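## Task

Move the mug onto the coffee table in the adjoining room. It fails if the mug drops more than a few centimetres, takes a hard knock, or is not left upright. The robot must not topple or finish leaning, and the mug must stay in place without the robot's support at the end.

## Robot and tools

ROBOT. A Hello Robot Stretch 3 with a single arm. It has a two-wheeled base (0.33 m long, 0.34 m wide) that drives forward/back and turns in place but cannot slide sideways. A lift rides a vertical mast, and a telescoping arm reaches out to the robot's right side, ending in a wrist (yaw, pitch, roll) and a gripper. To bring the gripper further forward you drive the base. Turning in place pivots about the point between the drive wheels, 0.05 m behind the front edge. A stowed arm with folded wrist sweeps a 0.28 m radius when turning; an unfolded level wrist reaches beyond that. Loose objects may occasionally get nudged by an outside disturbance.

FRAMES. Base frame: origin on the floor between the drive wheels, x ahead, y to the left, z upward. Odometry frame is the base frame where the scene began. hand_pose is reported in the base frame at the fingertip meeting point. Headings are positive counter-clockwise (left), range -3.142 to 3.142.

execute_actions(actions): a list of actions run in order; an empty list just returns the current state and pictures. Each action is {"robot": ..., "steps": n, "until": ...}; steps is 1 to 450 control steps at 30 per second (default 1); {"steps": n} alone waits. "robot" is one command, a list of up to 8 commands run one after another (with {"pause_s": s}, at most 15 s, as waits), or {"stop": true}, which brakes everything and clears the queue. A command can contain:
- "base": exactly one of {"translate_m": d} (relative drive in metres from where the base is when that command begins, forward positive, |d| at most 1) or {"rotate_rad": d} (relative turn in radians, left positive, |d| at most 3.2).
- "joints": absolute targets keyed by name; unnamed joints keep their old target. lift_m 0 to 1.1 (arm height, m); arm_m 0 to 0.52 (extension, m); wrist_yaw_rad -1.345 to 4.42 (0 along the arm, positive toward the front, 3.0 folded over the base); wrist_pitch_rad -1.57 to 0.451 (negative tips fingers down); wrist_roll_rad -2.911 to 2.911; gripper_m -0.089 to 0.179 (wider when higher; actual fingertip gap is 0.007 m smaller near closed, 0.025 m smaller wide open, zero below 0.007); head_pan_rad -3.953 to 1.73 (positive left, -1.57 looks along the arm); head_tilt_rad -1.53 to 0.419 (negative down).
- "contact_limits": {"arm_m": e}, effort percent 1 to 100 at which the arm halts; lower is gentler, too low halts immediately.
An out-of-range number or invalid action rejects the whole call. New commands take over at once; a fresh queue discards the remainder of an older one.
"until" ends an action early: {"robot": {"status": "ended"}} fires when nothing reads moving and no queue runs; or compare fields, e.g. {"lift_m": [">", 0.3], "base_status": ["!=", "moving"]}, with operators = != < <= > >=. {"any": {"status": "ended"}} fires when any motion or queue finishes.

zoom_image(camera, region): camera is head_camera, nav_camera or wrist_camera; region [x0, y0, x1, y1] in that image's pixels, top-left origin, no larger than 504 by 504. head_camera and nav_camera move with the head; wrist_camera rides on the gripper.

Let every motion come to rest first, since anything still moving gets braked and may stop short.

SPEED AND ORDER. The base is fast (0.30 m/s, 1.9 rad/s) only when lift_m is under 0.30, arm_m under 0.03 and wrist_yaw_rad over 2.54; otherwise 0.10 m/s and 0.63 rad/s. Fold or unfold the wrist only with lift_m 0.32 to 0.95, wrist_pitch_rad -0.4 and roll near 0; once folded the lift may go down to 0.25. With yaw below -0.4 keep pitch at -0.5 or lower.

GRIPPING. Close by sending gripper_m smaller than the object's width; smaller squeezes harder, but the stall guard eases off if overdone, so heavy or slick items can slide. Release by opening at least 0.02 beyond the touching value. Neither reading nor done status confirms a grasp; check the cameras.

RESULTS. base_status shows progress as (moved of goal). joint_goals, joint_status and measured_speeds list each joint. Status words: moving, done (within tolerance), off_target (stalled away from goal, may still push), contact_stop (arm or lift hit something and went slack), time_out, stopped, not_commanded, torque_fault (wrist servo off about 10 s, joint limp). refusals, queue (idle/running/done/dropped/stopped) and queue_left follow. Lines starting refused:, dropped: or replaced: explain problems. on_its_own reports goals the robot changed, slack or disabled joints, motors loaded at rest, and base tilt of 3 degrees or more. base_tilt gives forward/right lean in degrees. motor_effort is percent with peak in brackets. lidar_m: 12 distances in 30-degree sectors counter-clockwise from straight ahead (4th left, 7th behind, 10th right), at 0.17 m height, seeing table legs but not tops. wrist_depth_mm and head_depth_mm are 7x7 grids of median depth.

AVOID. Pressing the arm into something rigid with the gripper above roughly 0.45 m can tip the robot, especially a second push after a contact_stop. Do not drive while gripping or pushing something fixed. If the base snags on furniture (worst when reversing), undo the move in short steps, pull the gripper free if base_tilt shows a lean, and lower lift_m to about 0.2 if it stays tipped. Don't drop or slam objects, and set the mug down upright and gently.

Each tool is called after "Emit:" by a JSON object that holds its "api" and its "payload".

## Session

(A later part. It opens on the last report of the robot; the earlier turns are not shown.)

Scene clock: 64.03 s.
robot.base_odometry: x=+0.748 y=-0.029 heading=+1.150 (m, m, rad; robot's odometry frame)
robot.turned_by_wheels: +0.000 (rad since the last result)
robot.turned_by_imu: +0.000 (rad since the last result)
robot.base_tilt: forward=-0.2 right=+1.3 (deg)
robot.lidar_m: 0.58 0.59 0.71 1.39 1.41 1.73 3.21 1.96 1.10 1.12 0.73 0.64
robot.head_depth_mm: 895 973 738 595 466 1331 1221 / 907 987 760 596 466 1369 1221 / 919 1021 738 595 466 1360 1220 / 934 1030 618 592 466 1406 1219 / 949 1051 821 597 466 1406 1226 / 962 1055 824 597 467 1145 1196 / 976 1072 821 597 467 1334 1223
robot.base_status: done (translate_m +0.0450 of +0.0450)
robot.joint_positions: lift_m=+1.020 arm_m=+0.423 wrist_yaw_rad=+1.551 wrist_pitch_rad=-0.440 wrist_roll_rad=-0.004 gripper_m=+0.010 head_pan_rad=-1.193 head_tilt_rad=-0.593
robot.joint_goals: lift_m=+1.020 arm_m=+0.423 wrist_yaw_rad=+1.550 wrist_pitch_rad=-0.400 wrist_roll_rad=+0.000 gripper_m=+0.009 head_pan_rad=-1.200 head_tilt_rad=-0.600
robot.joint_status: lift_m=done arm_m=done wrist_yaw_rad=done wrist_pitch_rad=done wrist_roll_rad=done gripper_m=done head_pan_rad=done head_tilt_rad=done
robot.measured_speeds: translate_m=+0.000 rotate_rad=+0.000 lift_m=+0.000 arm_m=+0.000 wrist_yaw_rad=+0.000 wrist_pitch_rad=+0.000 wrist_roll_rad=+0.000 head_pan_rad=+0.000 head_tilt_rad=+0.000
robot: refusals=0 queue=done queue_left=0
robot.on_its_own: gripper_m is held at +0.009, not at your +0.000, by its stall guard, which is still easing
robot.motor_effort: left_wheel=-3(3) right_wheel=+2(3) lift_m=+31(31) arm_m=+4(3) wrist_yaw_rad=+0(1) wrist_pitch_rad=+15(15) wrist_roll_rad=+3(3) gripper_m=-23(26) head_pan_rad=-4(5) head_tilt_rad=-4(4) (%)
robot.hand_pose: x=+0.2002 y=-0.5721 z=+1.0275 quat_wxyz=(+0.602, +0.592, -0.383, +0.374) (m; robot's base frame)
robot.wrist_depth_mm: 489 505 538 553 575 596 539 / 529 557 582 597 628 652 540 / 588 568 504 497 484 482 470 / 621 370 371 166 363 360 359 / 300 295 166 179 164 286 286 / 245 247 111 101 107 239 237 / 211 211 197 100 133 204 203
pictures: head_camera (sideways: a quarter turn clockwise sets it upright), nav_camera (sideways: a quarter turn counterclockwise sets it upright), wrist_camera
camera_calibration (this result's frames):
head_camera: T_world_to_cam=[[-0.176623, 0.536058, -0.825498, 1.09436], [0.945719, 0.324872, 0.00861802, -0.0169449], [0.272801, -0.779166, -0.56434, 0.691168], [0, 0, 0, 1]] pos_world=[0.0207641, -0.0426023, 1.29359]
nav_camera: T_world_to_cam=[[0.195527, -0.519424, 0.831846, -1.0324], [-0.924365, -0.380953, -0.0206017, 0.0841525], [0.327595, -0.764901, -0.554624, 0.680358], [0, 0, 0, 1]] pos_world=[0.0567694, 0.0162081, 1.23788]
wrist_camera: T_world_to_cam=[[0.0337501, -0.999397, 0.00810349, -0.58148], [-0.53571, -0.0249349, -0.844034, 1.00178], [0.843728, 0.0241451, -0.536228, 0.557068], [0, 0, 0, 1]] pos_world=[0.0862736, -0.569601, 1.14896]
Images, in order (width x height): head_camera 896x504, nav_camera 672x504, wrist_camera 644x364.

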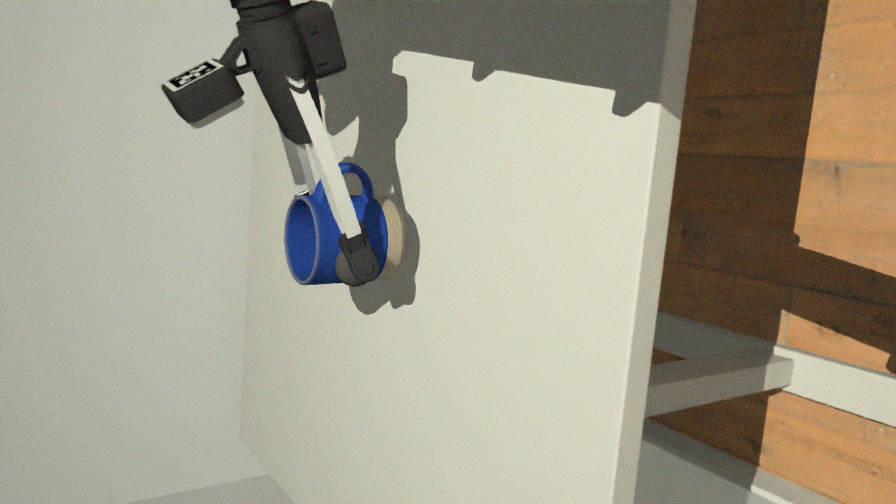

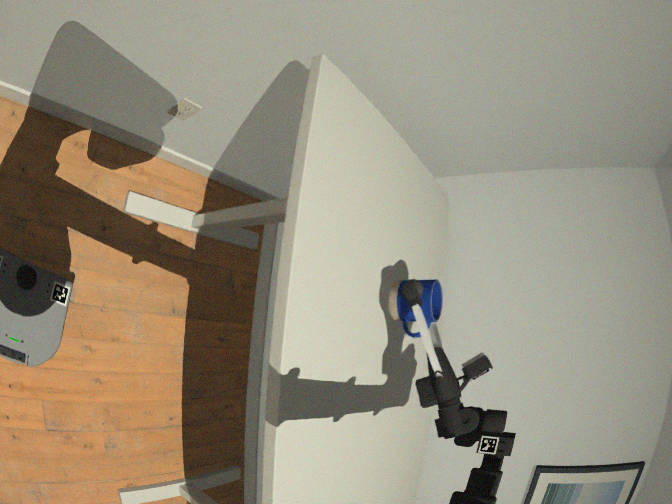

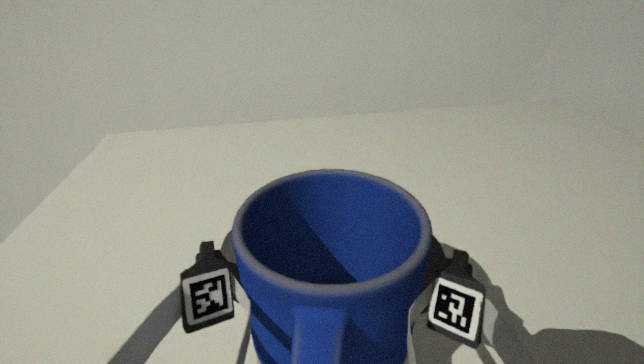

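Emit:
{"api": "execute_actions", "payload": {"actions": []}}

Scene clock: 81.80 s.
robot.base_odometry: x=+0.748 y=-0.029 heading=+1.150 (m, m, rad; robot's odometry frame)
robot.turned_by_wheels: +0.000 (rad since the last result)
robot.turned_by_imu: +0.002 (rad since the last result)
robot.base_tilt: forward=-0.2 right=+1.4 (deg)
robot.lidar_m: 0.58 0.58 0.71 1.39 1.42 1.73 3.19 1.95 1.10 1.12 0.74 0.64
robot.head_depth_mm: 897 975 737 594 465 1332 1219 / 905 987 757 594 466 1371 1217 / 920 1019 742 595 466 1361 1225 / 931 1035 616 593 467 1391 1224 / 945 1049 821 595 467 1396 1221 / 960 1050 824 595 468 1148 1192 / 977 1072 823 596 468 1328 1221
robot.base_status: done (translate_m +0.0450 of +0.0450)
robot.joint_positions: lift_m=+1.020 arm_m=+0.423 wrist_yaw_rad=+1.551 wrist_pitch_rad=-0.440 wrist_roll_rad=-0.004 gripper_m=+0.025 head_pan_rad=-1.193 head_tilt_rad=-0.593
robot.joint_goals: lift_m=+1.020 arm_m=+0.423 wrist_yaw_rad=+1.550 wrist_pitch_rad=-0.400 wrist_roll_rad=+0.000 gripper_m=+0.024 head_pan_rad=-1.200 head_tilt_rad=-0.600
robot.joint_status: lift_m=done arm_m=done wrist_yaw_rad=done wrist_pitch_rad=done wrist_roll_rad=done gripper_m=done head_pan_rad=done head_tilt_rad=done
robot.measured_speeds: translate_m=+0.000 rotate_rad=+0.000 lift_m=+0.000 arm_m=+0.000 wrist_yaw_rad=+0.000 wrist_pitch_rad=+0.000 wrist_roll_rad=+0.000 head_pan_rad=+0.000 head_tilt_rad=+0.000
robot: refusals=0 queue=done queue_left=0
robot.on_its_own: gripper_m is held at +0.024, not at your +0.000, by its stall guard, which is not easing now
robot.motor_effort: left_wheel=-3(3) right_wheel=+3(2) lift_m=+31(31) arm_m=+3(4) wrist_yaw_rad=-1(2) wrist_pitch_rad=+15(15) wrist_roll_rad=+3(3) gripper_m=-20(24) head_pan_rad=-5(5) head_tilt_rad=-4(4) (%)
robot.hand_pose: x=+0.2002 y=-0.5721 z=+1.0275 quat_wxyz=(+0.602, +0.592, -0.383, +0.374) (m; robot's base frame)
robot.wrist_depth_mm: 502 504 528 552 566 597 522 / 532 541 579 602 629 647 542 / 566 587 502 491 488 478 476 / 604 374 376 167 358 361 358 / 302 295 167 179 164 286 285 / 246 245 112 103 107 238 237 / 211 210 196 101 133 203 203
pictures: head_camera (sideways: a quarter turn clockwise sets it upright), nav_camera (sideways: a quarter turn counterclockwise sets it upright), wrist_camera
camera_calibration (this result's frames):
head_camera: T_world_to_cam=[[-0.176623, 0.536057, -0.825498, 1.09436], [0.945719, 0.324872, 0.00861803, -0.0169449], [0.272801, -0.779166, -0.56434, 0.691168], [0, 0, 0, 1]] pos_world=[0.0207641, -0.0426023, 1.29359]
nav_camera: T_world_to_cam=[[0.195527, -0.519424, 0.831846, -1.0324], [-0.924365, -0.380953, -0.0206017, 0.0841525], [0.327595, -0.764901, -0.554624, 0.680358], [0, 0, 0, 1]] pos_world=[0.0567694, 0.0162081, 1.23788]
wrist_camera: T_world_to_cam=[[0.0337501, -0.999397, 0.00810372, -0.58148], [-0.53571, -0.0249351, -0.844034, 1.00178], [0.843727, 0.024145, -0.536228, 0.557068], [0, 0, 0, 1]] pos_world=[0.0862736, -0.569601, 1.14896]
Images, in order (width x height): head_camera 896x504, nav_camera 672x504, wrist_camera 644x364.

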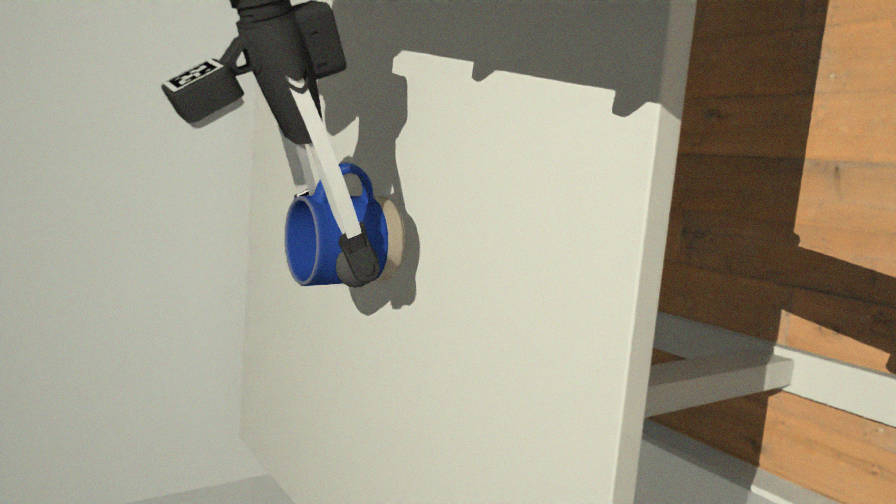

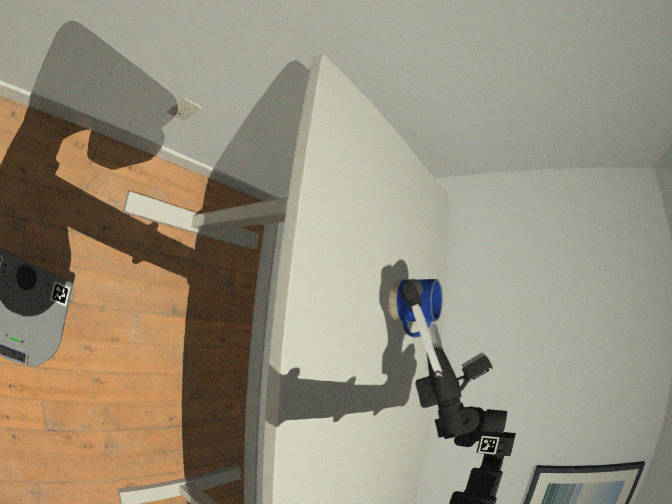

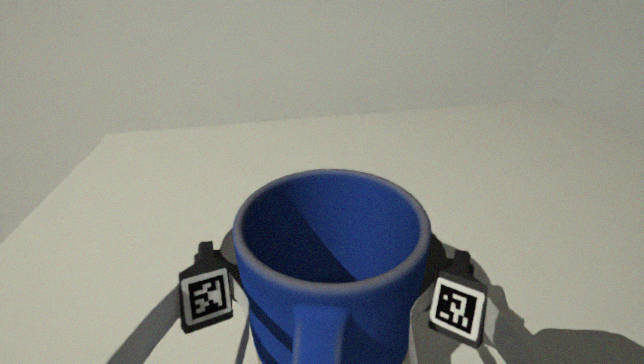

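Emit:
{"api": "execute_actions", "payload": {"actions": [{"robot":{"base":{"translate_m":-0.5},"joints":{"arm_m":0.0}},"steps":300,"until":{"robot":{"arm_m":["<",0.05]}}},{"robot":{"joints":{"lift_m":0.28}},"steps":300,"until":{"robot":{"lift_m":["<",0.93]}}},{"robot":{"joints":{"wrist_yaw_rad":2.85,"head_pan_rad":-3.2,"head_tilt_rad":-0.6}},"steps":300,"until":{"robot":{"base_status":["!=","moving"]}}},{"robot":[{"base":{"rotate_rad":-0.557}},{"base":{"translate_m":-1.0}}],"steps":400,"until":{"robot":{"status":"ended"}}}]}}

Scene clock: 100.60 s.
robot.base_odometry: x=-0.285 y=-1.044 heading=+0.593 (m, m, rad; robot's odometry frame)
robot.turned_by_wheels: -0.557 (rad since the last result)
robot.turned_by_imu: -0.561 (rad since the last result)
robot.base_tilt: forward=-0.2 right=+1.4 (deg)
robot.lidar_m: 2.05 1.82 1.22 0.74 0.66 0.66 0.88 1.44 1.96 2.11 1.87 1.45
robot.head_depth_mm: 654 699 755 839 914 935 1069 / 699 760 836 927 1042 1189 1198 / 756 827 917 1026 1170 1333 1220 / 817 901 1012 1150 1332 1415 1226 / 893 998 1134 1305 1546 1437 1225 / 981 1116 1279 1465 1647 1438 1220 / 1061 1166 1311 1579 1728 1441 1227
robot.base_status: done (translate_m -1.0000 of -1.0000)
robot.joint_positions: lift_m=+0.280 arm_m=+0.001 wrist_yaw_rad=+2.848 wrist_pitch_rad=-0.441 wrist_roll_rad=-0.003 gripper_m=+0.025 head_pan_rad=-3.193 head_tilt_rad=-0.594
robot.joint_goals: lift_m=+0.280 arm_m=+0.000 wrist_yaw_rad=+2.850 wrist_pitch_rad=-0.400 wrist_roll_rad=+0.000 gripper_m=+0.024 head_pan_rad=-3.200 head_tilt_rad=-0.600
robot.joint_status: lift_m=done arm_m=done wrist_yaw_rad=done wrist_pitch_rad=done wrist_roll_rad=done gripper_m=done head_pan_rad=done head_tilt_rad=done
robot.measured_speeds: translate_m=+0.000 rotate_rad=+0.000 lift_m=+0.000 arm_m=+0.000 wrist_yaw_rad=+0.000 wrist_pitch_rad=+0.000 wrist_roll_rad=+0.000 head_pan_rad=+0.000 head_tilt_rad=+0.000
robot: refusals=0 queue=done queue_left=0
robot.on_its_own: gripper_m is held at +0.024, not at your +0.000, by its stall guard, which is not easing now
robot.motor_effort: left_wheel=+2(8) right_wheel=-3(12) lift_m=+22(30) arm_m=-3(2) wrist_yaw_rad=+1(2) wrist_pitch_rad=+15(15) wrist_roll_rad=+2(3) gripper_m=-19(19) head_pan_rad=-5(48) head_tilt_rad=-3(4) (%)
robot.hand_pose: x=+0.0428 y=+0.0664 z=+0.2877 quat_wxyz=(+0.254, +0.704, +0.053, +0.661) (m; robot's base frame)
robot.wrist_depth_mm: - 655 846 - - - - / - 710 881 - - - - / - 740 903 - - 996 - / 559 776 776 168 756 765 757 / 582 - 166 181 164 588 601 / 509 - 112 102 108 508 494 / 452 - 129 101 133 418 423
pictures: head_camera (sideways: a quarter turn clockwise sets it upright), nav_camera (sideways: a quarter turn counterclockwise sets it upright), wrist_camera
camera_calibration (this result's frames):
head_camera: T_world_to_cam=[[0.561625, -0.0626161, -0.825019, 1.08924], [-0.0983452, -0.995115, 0.00857808, -0.0105241], [-0.821526, 0.076319, -0.56504, 0.698755], [0, 0, 0, 1]] pos_world=[-0.0387326, 0.00440278, 1.29356]
nav_camera: T_world_to_cam=[[-0.554378, 0.0385039, 0.831374, -1.02722], [0.0384762, 0.999047, -0.0206127, 0.0782934], [-0.831375, 0.0205609, -0.555331, 0.688347], [0, 0, 0, 1]] pos_world=[-0.000203423, -0.0528201, 1.23787]
wrist_camera: T_world_to_cam=[[0.97136, -0.237506, 0.00716418, -0.0224274], [-0.12164, -0.522934, -0.843649, 0.324284], [0.204119, 0.818615, -0.536847, 0.252535], [0, 0, 0, 1]] pos_world=[0.00968379, -0.0424769, 0.409315]
Images, in order (width x height): head_camera 896x504, nav_camera 672x504, wrist_camera 644x364.

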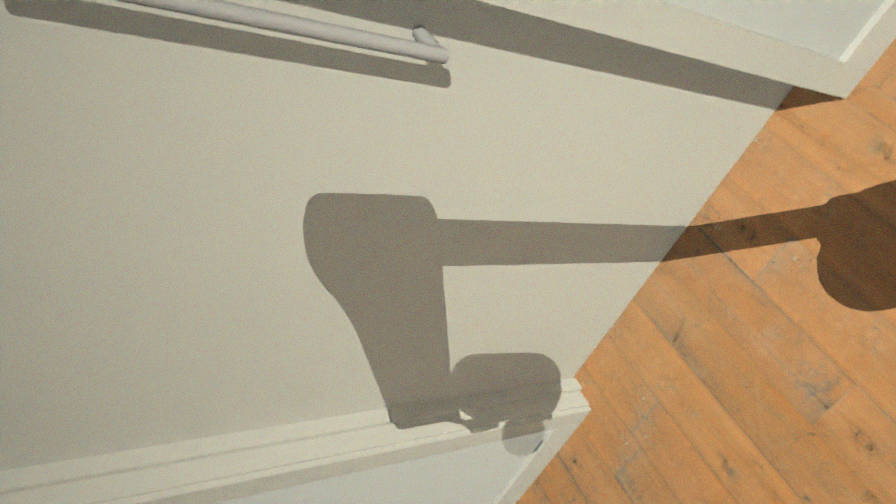

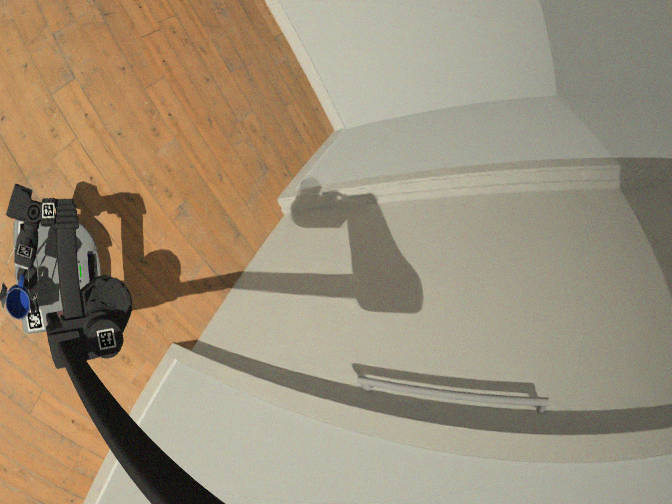

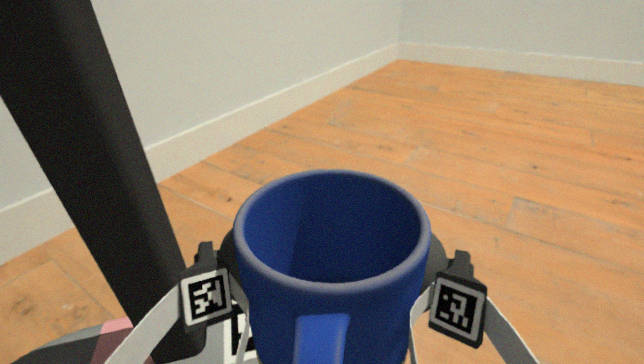

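Emit:
{"api": "execute_actions", "payload": {"actions": [{"robot":[{"base":{"translate_m":-0.6},"joints":{"head_pan_rad":-3.0,"head_tilt_rad":-1.2}},{"base":{"rotate_rad":-0.616}}],"steps":400,"until":{"robot":{"status":"ended"}}}]}}

Scene clock: 115.70 s.
robot.base_odometry: x=-0.783 y=-1.380 heading=-0.023 (m, m, rad; robot's odometry frame)
robot.turned_by_wheels: -0.616 (rad since the last result)
robot.turned_by_imu: -0.617 (rad since the last result)
robot.base_tilt: forward=-0.2 right=+1.4 (deg)
robot.lidar_m: 1.97 2.58 2.27 0.55 0.36 0.33 0.33 0.38 0.63 1.52 1.71 2.28
robot.head_depth_mm: 319 388 495 682 868 1164 1107 / 330 405 522 734 1044 1161 1108 / 343 423 553 799 - - 1100 / 356 443 588 873 - 920 1092 / 370 465 625 962 1271 - 1094 / 385 490 674 1075 1258 - 1094 / 402 517 724 1213 1238 1160 1090
robot.base_status: done (rotate_rad -0.6159 of -0.6160)
robot.joint_positions: lift_m=+0.280 arm_m=+0.001 wrist_yaw_rad=+2.849 wrist_pitch_rad=-0.441 wrist_roll_rad=-0.003 gripper_m=+0.025 head_pan_rad=-3.006 head_tilt_rad=-1.186
robot.joint_goals: lift_m=+0.280 arm_m=+0.000 wrist_yaw_rad=+2.850 wrist_pitch_rad=-0.400 wrist_roll_rad=+0.000 gripper_m=+0.024 head_pan_rad=-3.000 head_tilt_rad=-1.200
robot.joint_status: lift_m=done arm_m=done wrist_yaw_rad=done wrist_pitch_rad=done wrist_roll_rad=done gripper_m=done head_pan_rad=done head_tilt_rad=done
robot.measured_speeds: translate_m=+0.000 rotate_rad=+0.000 lift_m=+0.000 arm_m=+0.000 wrist_yaw_rad=+0.000 wrist_pitch_rad=+0.000 wrist_roll_rad=+0.000 head_pan_rad=+0.000 head_tilt_rad=+0.000
robot: refusals=0 queue=done queue_left=0
robot.on_its_own: gripper_m is held at +0.024, not at your +0.000, by its stall guard, which is not easing now
robot.motor_effort: left_wheel=+3(10) right_wheel=-3(12) lift_m=+22(22) arm_m=-3(3) wrist_yaw_rad=+1(2) wrist_pitch_rad=+15(15) wrist_roll_rad=+2(2) gripper_m=-20(19) head_pan_rad=+3(27) head_tilt_rad=-7(40) (%)
robot.hand_pose: x=+0.0427 y=+0.0664 z=+0.2877 quat_wxyz=(+0.254, +0.704, +0.053, +0.661) (m; robot's base frame)
robot.wrist_depth_mm: - 525 - - - - - / - 566 - - - - - / - 608 944 - - - 998 / 323 592 759 168 766 764 735 / 360 - 166 180 164 596 606 / 390 - 112 103 107 503 496 / 411 - 128 101 133 427 425
pictures: head_camera (sideways: a quarter turn clockwise sets it upright), nav_camera (sideways: a quarter turn counterclockwise sets it upright), wrist_camera
camera_calibration (this result's frames):
head_camera: T_world_to_cam=[[0.924674, 0.0919545, -0.36949, 0.493499], [0.0913623, -0.995634, -0.0191417, 0.0244026], [-0.369637, -0.0160576, -0.929038, 1.16929], [0, 0, 0, 1]] pos_world=[-0.0263431, -0.00230749, 1.26912]
nav_camera: T_world_to_cam=[[-0.918022, -0.114975, 0.379496, -0.436222], [-0.134134, 0.990664, -0.0243381, 0.0841786], [-0.373155, -0.0732461, -0.924873, 1.16607], [0, 0, 0, 1]] pos_world=[0.045954, -0.0481373, 1.24606]
wrist_camera: T_world_to_cam=[[0.971392, -0.237374, 0.00716106, -0.0224067], [-0.121578, -0.522978, -0.843631, 0.324269], [0.204001, 0.818626, -0.536876, 0.252548], [0, 0, 0, 1]] pos_world=[0.00966967, -0.0424756, 0.409311]
Images, in order (width x height): head_camera 896x504, nav_camera 672x504, wrist_camera 644x364.

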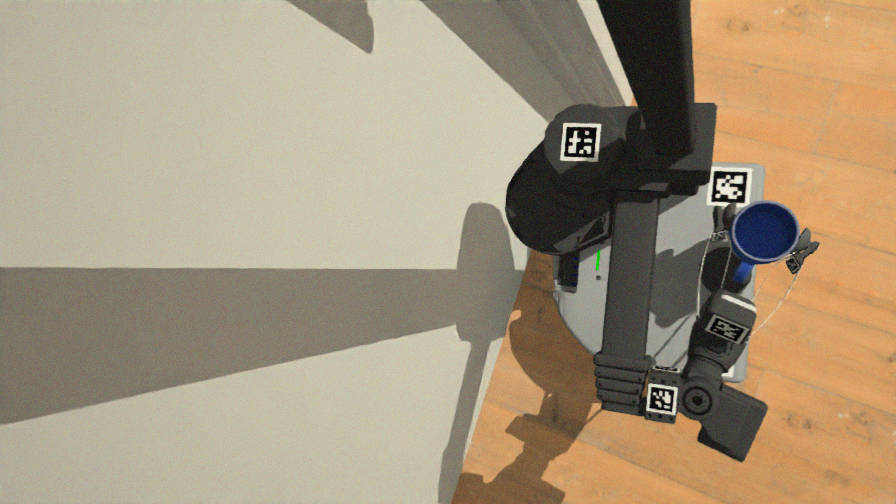

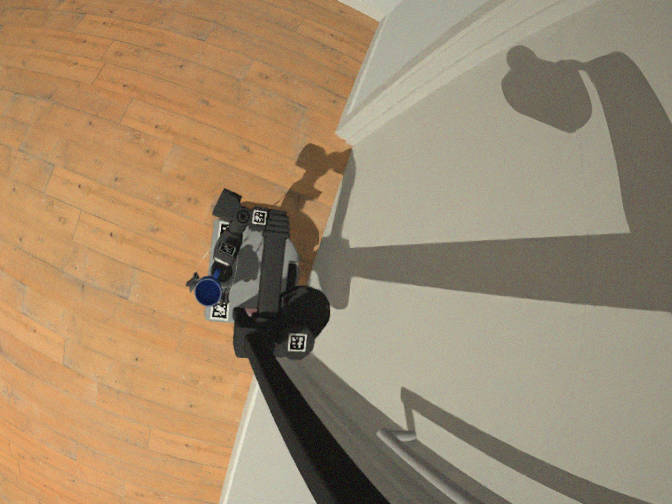

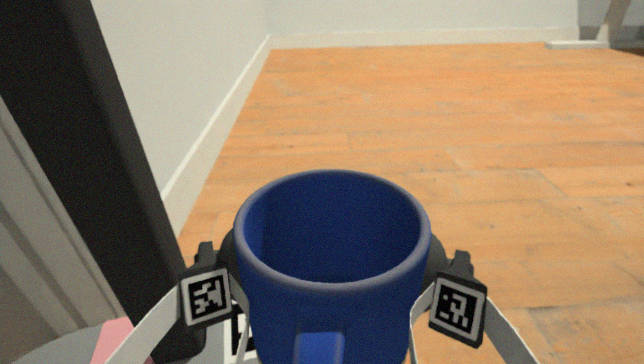

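Emit:
{"api": "execute_actions", "payload": {"actions": [{"robot":[{"base":{"rotate_rad":-0.22}},{"base":{"translate_m":-0.04}},{"base":{"translate_m":-0.15},"joints":{"head_pan_rad":-3.2,"head_tilt_rad":-0.9}}],"steps":400,"until":{"robot":{"status":"ended"}}}]}}

Scene clock: 126.83 s.
robot.base_odometry: x=-0.967 y=-1.334 heading=-0.243 (m, m, rad; robot's odometry frame)
robot.turned_by_wheels: -0.220 (rad since the last result)
robot.turned_by_imu: -0.218 (rad since the last result)
robot.base_tilt: forward=-0.2 right=+1.3 (deg)
robot.lidar_m: 2.47 2.15 2.35 0.24 0.24 0.38 0.32 0.32 0.37 0.64 1.57 2.15
robot.head_depth_mm: 329 359 1747 1603 1400 1237 - / 318 376 453 533 1342 1235 835 / 305 358 435 553 760 1139 - / 296 341 410 514 689 963 - / 290 326 389 480 628 911 - / 285 312 368 450 578 810 1109 / - 301 350 424 536 729 1063
robot.base_status: done (translate_m -0.1500 of -0.1500)
robot.joint_positions: lift_m=+0.280 arm_m=+0.001 wrist_yaw_rad=+2.851 wrist_pitch_rad=-0.442 wrist_roll_rad=-0.003 gripper_m=+0.025 head_pan_rad=-3.193 head_tilt_rad=-0.899
robot.joint_goals: lift_m=+0.280 arm_m=+0.000 wrist_yaw_rad=+2.850 wrist_pitch_rad=-0.400 wrist_roll_rad=+0.000 gripper_m=+0.024 head_pan_rad=-3.200 head_tilt_rad=-0.900
robot.joint_status: lift_m=done arm_m=done wrist_yaw_rad=done wrist_pitch_rad=done wrist_roll_rad=done gripper_m=done head_pan_rad=done head_tilt_rad=done
robot.measured_speeds: translate_m=+0.000 rotate_rad=+0.000 lift_m=+0.000 arm_m=+0.000 wrist_yaw_rad=+0.000 wrist_pitch_rad=+0.000 wrist_roll_rad=+0.000 head_pan_rad=+0.000 head_tilt_rad=+0.000
robot: refusals=0 queue=done queue_left=0
robot.on_its_own: gripper_m is held at +0.024, not at your +0.000, by its stall guard, which is not easing now
robot.motor_effort: left_wheel=-1(76) right_wheel=-1(63) lift_m=+23(23) arm_m=-2(3) wrist_yaw_rad=-1(2) wrist_pitch_rad=+15(15) wrist_roll_rad=+2(2) gripper_m=-19(20) head_pan_rad=-4(27) head_tilt_rad=-1(22) (%)
robot.hand_pose: x=+0.0422 y=+0.0665 z=+0.2874 quat_wxyz=(+0.254, +0.704, +0.054, +0.661) (m; robot's base frame)
robot.wrist_depth_mm: - 241 - - - - - / - 256 - - - - - / - 277 942 - - - - / 274 301 639 168 773 737 763 / 308 - 167 179 164 598 599 / 499 - 113 103 107 497 488 / 455 - 129 101 132 416 425
pictures: head_camera (sideways: a quarter turn clockwise sets it upright), nav_camera (sideways: a quarter turn counterclockwise sets it upright), wrist_camera
camera_calibration (this result's frames):
head_camera: T_world_to_cam=[[0.783236, -0.0743107, -0.617268, 0.817127], [-0.0991027, -0.995059, -0.00595721, 0.00840436], [-0.613776, 0.0658388, -0.78673, 0.985833], [0, 0, 0, 1]] pos_world=[-0.0340901, 0.00417806, 1.28002]
nav_camera: T_world_to_cam=[[-0.778296, 0.0503151, 0.625878, -0.758025], [0.0456196, 0.998681, -0.0235561, 0.082073], [-0.626238, 0.0102187, -0.779565, 0.978756], [0, 0, 0, 1]] pos_world=[0.0192221, -0.0538262, 1.23937]
wrist_camera: T_world_to_cam=[[0.971877, -0.235386, 0.00702027, -0.0220432], [-0.120832, -0.524044, -0.843076, 0.323844], [0.202128, 0.818518, -0.537748, 0.252792], [0, 0, 0, 1]] pos_world=[0.00945796, -0.0423948, 0.409118]
Images, in order (width x height): head_camera 896x504, nav_camera 672x504, wrist_camera 644x364.

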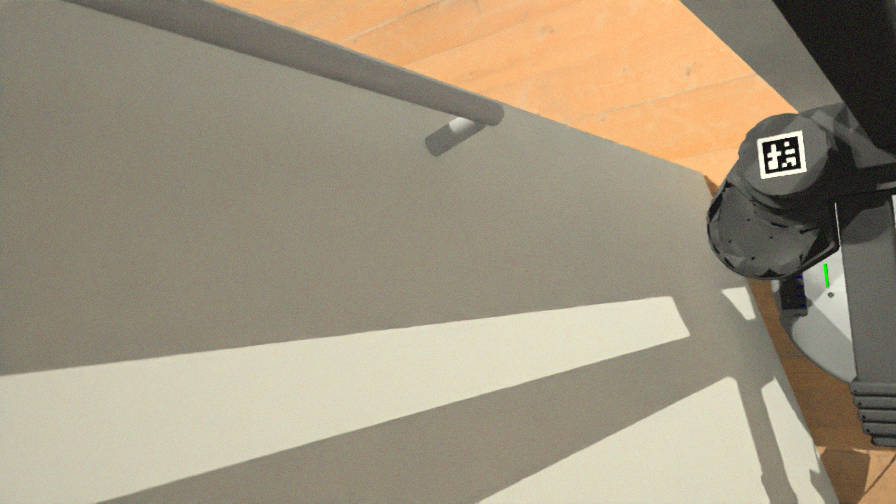

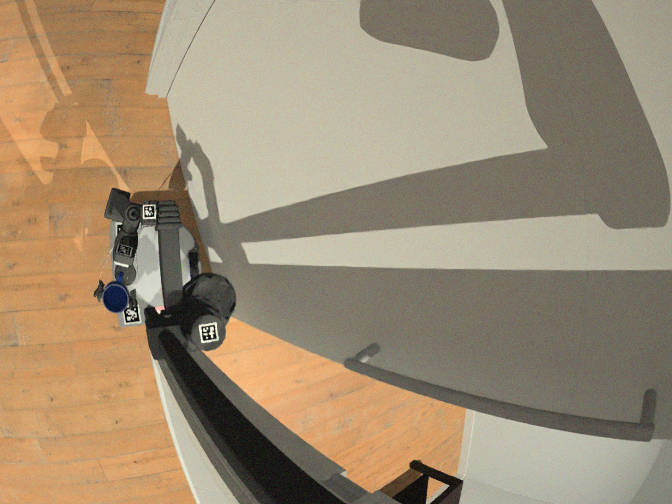

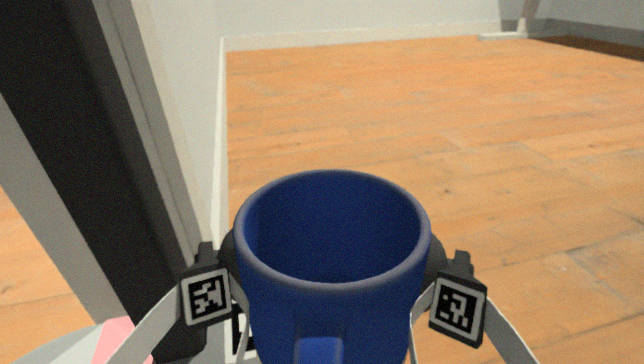

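Emit:
{"api": "execute_actions", "payload": {"actions": [{"robot":[{"base":{"rotate_rad":0.32}},{"base":{"translate_m":-0.5},"joints":{"head_pan_rad":-2.7,"head_tilt_rad":-1.0}}],"steps":400,"until":{"robot":{"status":"ended"}}}]}}

Scene clock: 136.10 s.
robot.base_odometry: x=-1.465 y=-1.372 heading=+0.077 (m, m, rad; robot's odometry frame)
robot.turned_by_wheels: +0.320 (rad since the last result)
robot.turned_by_imu: +0.321 (rad since the last result)
robot.base_tilt: forward=-0.3 right=+1.4 (deg)
robot.lidar_m: 2.64 0.48 0.65 1.77 2.06 1.84 0.43 0.35 0.35 0.38 0.62 2.93
robot.head_depth_mm: 425 526 663 1499 1340 1212 1116 / 398 485 625 873 1318 1243 - / 373 450 567 764 1173 1240 - / 352 420 518 680 988 1233 - / 333 392 479 613 851 1203 - / 316 369 443 557 749 1101 - / 300 348 414 512 667 962 1090
robot.base_status: done (translate_m -0.5000 of -0.5000)
robot.joint_positions: lift_m=+0.280 arm_m=+0.001 wrist_yaw_rad=+2.850 wrist_pitch_rad=-0.443 wrist_roll_rad=-0.003 gripper_m=+0.025 head_pan_rad=-2.707 head_tilt_rad=-0.992
robot.joint_goals: lift_m=+0.280 arm_m=+0.000 wrist_yaw_rad=+2.850 wrist_pitch_rad=-0.400 wrist_roll_rad=+0.000 gripper_m=+0.024 head_pan_rad=-2.700 head_tilt_rad=-1.000
robot.joint_status: lift_m=done arm_m=done wrist_yaw_rad=done wrist_pitch_rad=done wrist_roll_rad=done gripper_m=done head_pan_rad=done head_tilt_rad=done
robot.measured_speeds: translate_m=+0.000 rotate_rad=+0.000 lift_m=+0.000 arm_m=+0.000 wrist_yaw_rad=+0.000 wrist_pitch_rad=+0.000 wrist_roll_rad=+0.000 head_pan_rad=+0.000 head_tilt_rad=+0.000
robot: refusals=0 queue=done queue_left=0
robot.on_its_own: gripper_m is held at +0.024, not at your +0.000, by its stall guard, which is not easing now
robot.motor_effort: left_wheel=+0(54) right_wheel=+1(43) lift_m=+24(25) arm_m=-2(2) wrist_yaw_rad=+0(3) wrist_pitch_rad=+16(16) wrist_roll_rad=+2(2) gripper_m=-21(21) head_pan_rad=+4(44) head_tilt_rad=-4(19) (%)
robot.hand_pose: x=+0.0425 y=+0.0663 z=+0.2872 quat_wxyz=(+0.254, +0.704, +0.054, +0.661) (m; robot's base frame)
robot.wrist_depth_mm: - - - - - 523 368 / - - - - - 516 400 / - - - - 936 505 436 / 766 800 777 168 757 519 520 / 618 - 165 179 164 553 570 / 513 - 112 103 108 497 491 / 454 - 129 101 133 421 431
pictures: head_camera (sideways: a quarter turn clockwise sets it upright), nav_camera (sideways: a quarter turn counterclockwise sets it upright), wrist_camera
camera_calibration (this result's frames):
head_camera: T_world_to_cam=[[0.77592, 0.323463, -0.54159, 0.718577], [0.378605, -0.925501, -0.0103372, 0.0111916], [-0.504585, -0.197028, -0.840579, 1.05517], [0, 0, 0, 1]] pos_world=[-0.0293703, -0.0141771, 1.27625]
nav_camera: T_world_to_cam=[[-0.761078, -0.342709, 0.550736, -0.660233], [-0.424872, 0.904934, -0.024027, 0.0855532], [-0.490146, -0.252279, -0.834333, 1.04913], [0, 0, 0, 1]] pos_world=[0.0480876, -0.0390136, 1.24099]
wrist_camera: T_world_to_cam=[[0.971596, -0.236546, 0.00685996, -0.0221481], [-0.121744, -0.524494, -0.842665, 0.323557], [0.202927, 0.817895, -0.538395, 0.252943], [0, 0, 0, 1]] pos_world=[0.00958129, -0.0424159, 0.408985]
Images, in order (width x height): head_camera 896x504, nav_camera 672x504, wrist_camera 644x364.

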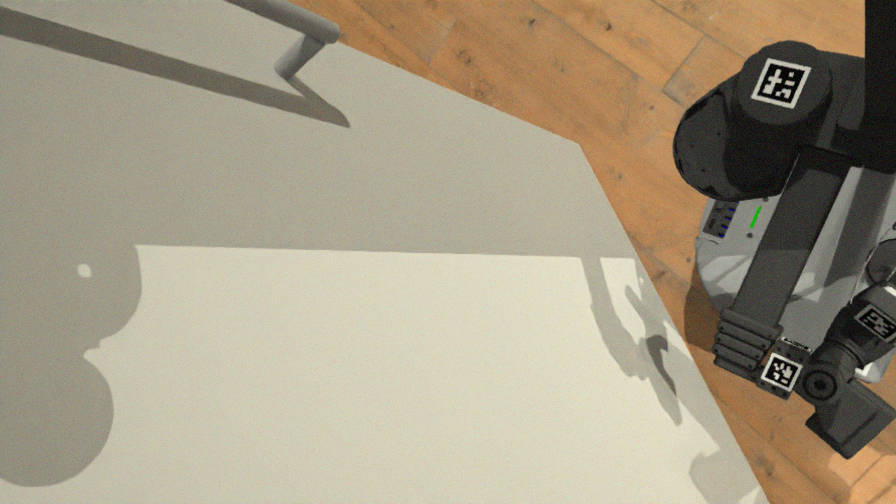

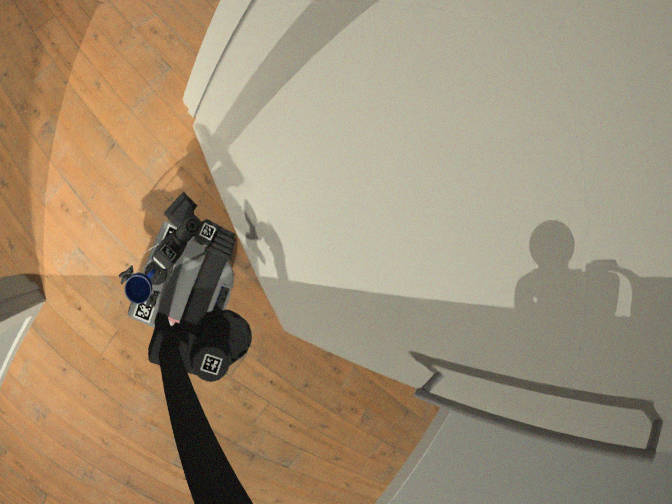

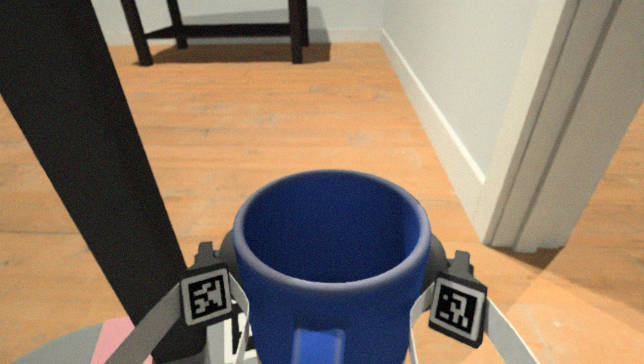

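Emit:
{"api": "execute_actions", "payload": {"actions": [{"robot":[{"base":{"rotate_rad":1.69},"joints":{"head_pan_rad":-0.1,"head_tilt_rad":-0.8}},{"base":{"translate_m":1.0}}],"steps":400,"until":{"robot":{"status":"ended"}}}]}}

Scene clock: 146.13 s.
robot.base_odometry: x=-1.661 y=-0.392 heading=+1.767 (m, m, rad; robot's odometry frame)
robot.turned_by_wheels: +1.690 (rad since the last result)
robot.turned_by_imu: +1.699 (rad since the last result)
robot.base_tilt: forward=-0.2 right=+1.4 (deg)
robot.lidar_m: 1.05 1.52 1.42 1.45 1.85 1.07 1.22 0.75 0.71 0.72 0.93 0.86
robot.head_depth_mm: 1250 1412 1370 1148 1390 1282 1133 / 1283 1457 1379 1195 1417 1274 1136 / 1316 1503 1371 1222 1433 1280 1128 / 1364 1552 1372 1220 1478 1279 1123 / 1393 1585 1377 1460 1467 1270 1125 / 1437 1637 1371 1492 1459 1276 1130 / 1477 1705 1947 1471 1455 1274 1130
robot.base_status: done (translate_m +1.0000 of +1.0000)
robot.joint_positions: lift_m=+0.280 arm_m=+0.001 wrist_yaw_rad=+2.850 wrist_pitch_rad=-0.443 wrist_roll_rad=-0.003 gripper_m=+0.025 head_pan_rad=-0.107 head_tilt_rad=-0.803
robot.joint_goals: lift_m=+0.280 arm_m=+0.000 wrist_yaw_rad=+2.850 wrist_pitch_rad=-0.400 wrist_roll_rad=+0.000 gripper_m=+0.024 head_pan_rad=-0.100 head_tilt_rad=-0.800
robot.joint_status: lift_m=done arm_m=done wrist_yaw_rad=done wrist_pitch_rad=done wrist_roll_rad=done gripper_m=done head_pan_rad=done head_tilt_rad=done
robot.measured_speeds: translate_m=+0.000 rotate_rad=+0.000 lift_m=+0.000 arm_m=+0.000 wrist_yaw_rad=+0.000 wrist_pitch_rad=+0.000 wrist_roll_rad=+0.000 head_pan_rad=+0.000 head_tilt_rad=+0.000
robot: refusals=0 queue=done queue_left=0
robot.on_its_own: gripper_m is held at +0.024, not at your +0.000, by its stall guard, which is not easing now
robot.motor_effort: left_wheel=-4(11) right_wheel=+5(12) lift_m=+25(25) arm_m=-2(2) wrist_yaw_rad=+0(0) wrist_pitch_rad=+15(16) wrist_roll_rad=+2(2) gripper_m=-20(20) head_pan_rad=+5(53) head_tilt_rad=+1(18) (%)
robot.hand_pose: x=+0.0425 y=+0.0663 z=+0.2872 quat_wxyz=(+0.254, +0.704, +0.054, +0.661) (m; robot's base frame)
robot.wrist_depth_mm: - - - - - - - / - - - - - - - / - - - - - 984 958 / 756 801 772 168 760 765 759 / 645 - 167 180 164 596 598 / 526 - 113 103 108 496 488 / 453 - 129 101 132 428 422
pictures: head_camera (sideways: a quarter turn clockwise sets it upright), nav_camera (sideways: a quarter turn counterclockwise sets it upright), wrist_camera
camera_calibration (this result's frames):
head_camera: T_world_to_cam=[[-0.715294, 0.110591, -0.690017, 0.921062], [0.154081, 0.988057, -0.00136682, 0.000884217], [0.681625, -0.107296, -0.723792, 0.896087], [0, 0, 0, 1]] pos_world=[0.0478986, -0.00658799, 1.28413]
nav_camera: T_world_to_cam=[[0.710888, -0.0862746, 0.697993, -0.861078], [-0.0983028, -0.994894, -0.0228537, 0.0820394], [0.696401, -0.0523683, -0.715739, 0.887688], [0, 0, 0, 1]] pos_world=[0.00200798, 0.0538181, 1.23826]
wrist_camera: T_world_to_cam=[[0.971596, -0.236544, 0.00686428, -0.0221539], [-0.12174, -0.524495, -0.842665, 0.323547], [0.202928, 0.817895, -0.538395, 0.252958], [0, 0, 0, 1]] pos_world=[0.00958106, -0.0424343, 0.408985]
Images, in order (width x height): head_camera 896x504, nav_camera 672x504, wrist_camera 644x364.

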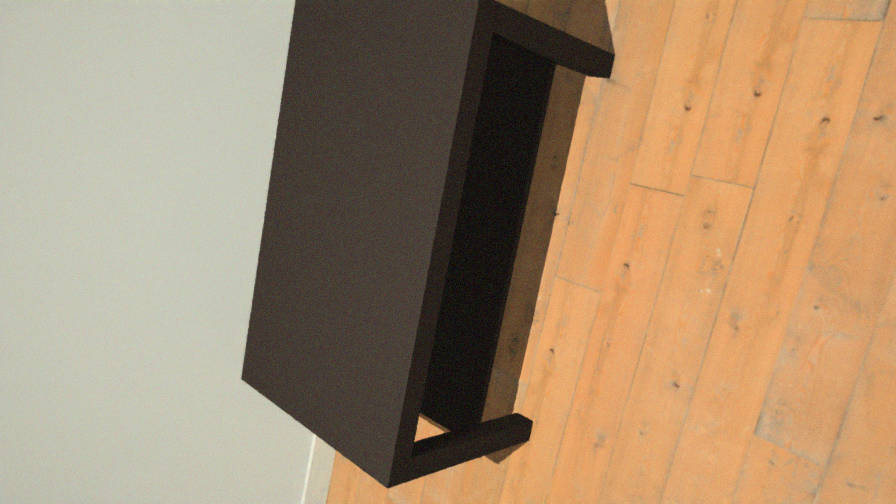

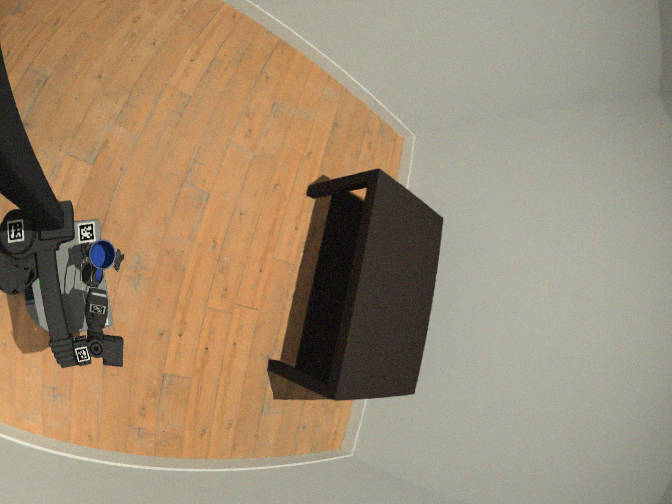

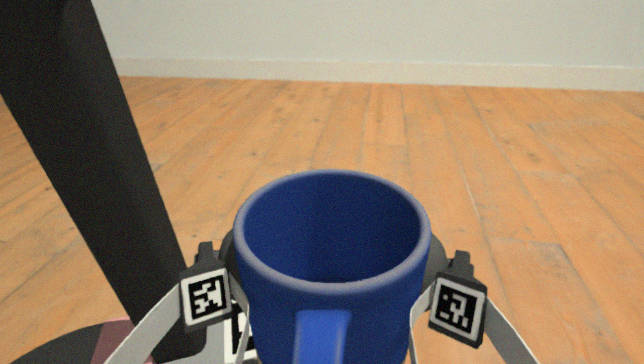

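Emit:
{"api": "execute_actions", "payload": {"actions": [{"robot":{"base":{"translate_m":0.52},"joints":{"head_pan_rad":-1.57,"head_tilt_rad":-1.0}},"steps":400,"until":{"robot":{"base_status":["!=","moving"]}}},{"robot":{"base":{"rotate_rad":1.16},"joints":{"lift_m":0.55}},"steps":200,"until":{"robot":{"lift_m":[">",0.46]}}},{"robot":{"joints":{"wrist_yaw_rad":0.0}},"steps":200,"until":{"robot":{"lift_m":[">",0.54]}}},{"robot":{"joints":{"arm_m":0.18}},"steps":300,"until":{"robot":{"status":"ended"}}}]}}

Scene clock: 158.77 s.
robot.base_odometry: x=-1.762 y=+0.118 heading=+2.927 (m, m, rad; robot's odometry frame)
robot.turned_by_wheels: +1.160 (rad since the last result)
robot.turned_by_imu: +1.169 (rad since the last result)
robot.base_tilt: forward=-0.2 right=+1.5 (deg)
robot.lidar_m: 1.20 1.26 1.74 1.54 1.28 0.96 0.93 0.54 0.55 1.04 0.96 0.55
robot.head_depth_mm: 972 1159 1133 978 912 1208 1102 / 969 1151 1111 975 905 - - / 968 1148 1108 997 1275 1201 - / 967 1147 1105 876 1153 1201 - / 965 1141 1102 968 901 1204 1097 / 962 1145 1100 964 901 1204 1091 / 955 1137 1095 961 890 1196 1093
robot.base_status: done (rotate_rad +1.1599 of +1.1600)
robot.joint_positions: lift_m=+0.550 arm_m=+0.180 wrist_yaw_rad=+0.002 wrist_pitch_rad=-0.443 wrist_roll_rad=-0.003 gripper_m=+0.025 head_pan_rad=-1.563 head_tilt_rad=-0.988
robot.joint_goals: lift_m=+0.550 arm_m=+0.180 wrist_yaw_rad=+0.000 wrist_pitch_rad=-0.400 wrist_roll_rad=+0.000 gripper_m=+0.024 head_pan_rad=-1.570 head_tilt_rad=-1.000
robot.joint_status: lift_m=done arm_m=done wrist_yaw_rad=done wrist_pitch_rad=done wrist_roll_rad=done gripper_m=done head_pan_rad=done head_tilt_rad=done
robot.measured_speeds: translate_m=+0.000 rotate_rad=+0.000 lift_m=+0.000 arm_m=+0.000 wrist_yaw_rad=+0.000 wrist_pitch_rad=+0.000 wrist_roll_rad=+0.000 head_pan_rad=+0.000 head_tilt_rad=+0.000
robot: refusals=0 queue=done queue_left=0
robot.on_its_own: gripper_m is held at +0.024, not at your +0.000, by its stall guard, which is not easing now
robot.motor_effort: left_wheel=-4(12) right_wheel=+4(9) lift_m=+31(32) arm_m=+3(3) wrist_yaw_rad=-1(4) wrist_pitch_rad=+16(16) wrist_roll_rad=+2(2) gripper_m=-20(19) head_pan_rad=-4(48) head_tilt_rad=-6(24) (%)
robot.hand_pose: x=-0.0211 y=-0.5458 z=+0.5569 quat_wxyz=(+0.691, +0.156, -0.688, -0.155) (m; robot's base frame)
robot.wrist_depth_mm: 578 577 561 563 546 543 533 / 636 610 616 615 590 595 583 / 709 668 653 635 643 625 622 / 434 432 421 168 416 411 413 / 344 341 167 180 164 333 328 / 287 285 112 103 107 280 277 / 244 241 228 101 132 235 237
pictures: head_camera (sideways: a quarter turn clockwise sets it upright), nav_camera (sideways: a quarter turn counterclockwise sets it upright), wrist_camera
camera_calibration (this result's frames):
head_camera: T_world_to_cam=[[0.0274591, 0.83818, -0.544703, 0.727198], [0.999174, -0.0393386, -0.0101639, 0.00718059], [-0.029947, -0.543974, -0.838568, 1.04966], [0, 0, 0, 1]] pos_world=[0.0042914, -0.0382506, 1.27639]
nav_camera: T_world_to_cam=[[-0.00379199, -0.832622, 0.553829, -0.668882], [-0.999646, -0.0114193, -0.0240122, 0.0890402], [0.0263174, -0.553725, -0.832284, 1.04332], [0, 0, 0, 1]] pos_world=[0.0590149, 0.0218014, 1.24092]
wrist_camera: T_world_to_cam=[[-0.998452, -0.0552, 0.00685523, -0.0496181], [-0.0354916, 0.537322, -0.84263, 0.803352], [0.0428297, -0.841569, -0.538449, 0.00260118], [0, 0, 0, 1]] pos_world=[-0.0211405, -0.432208, 0.678669]
Images, in order (width x height): head_camera 896x504, nav_camera 672x504, wrist_camera 644x364.

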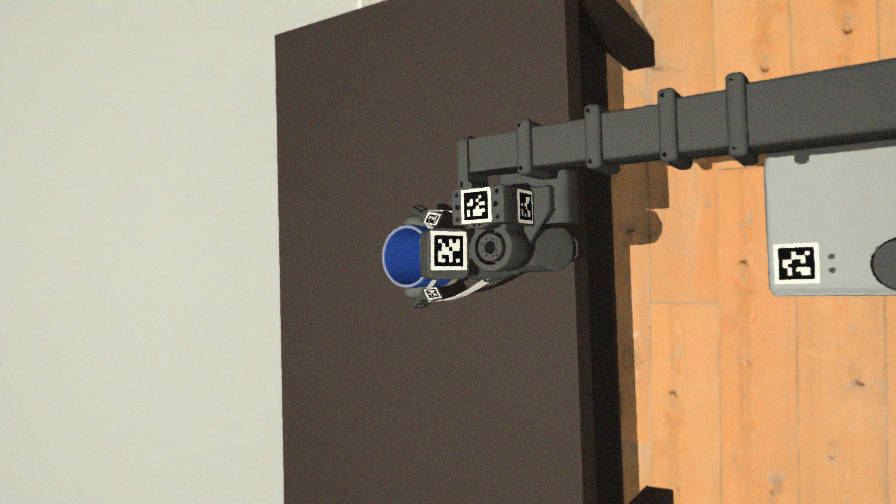

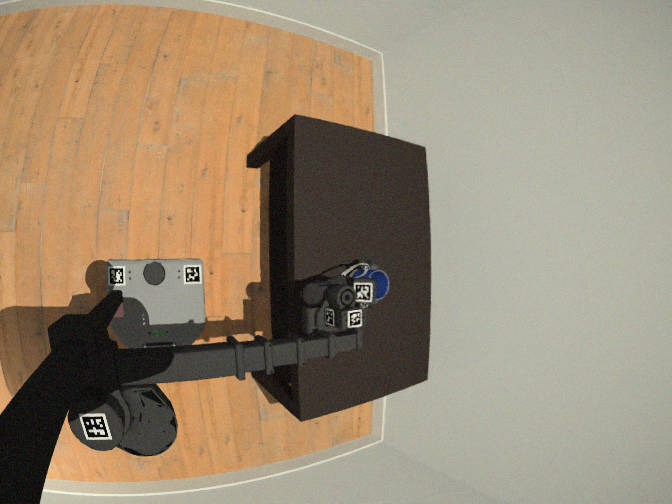

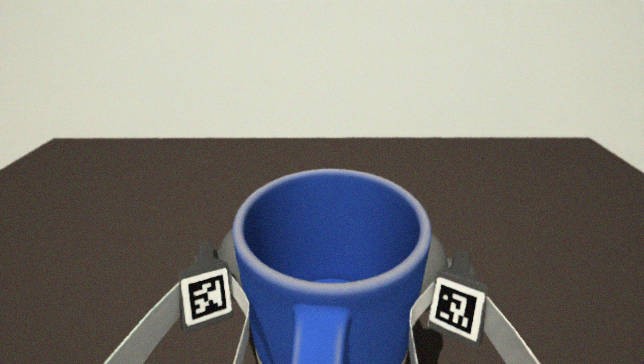

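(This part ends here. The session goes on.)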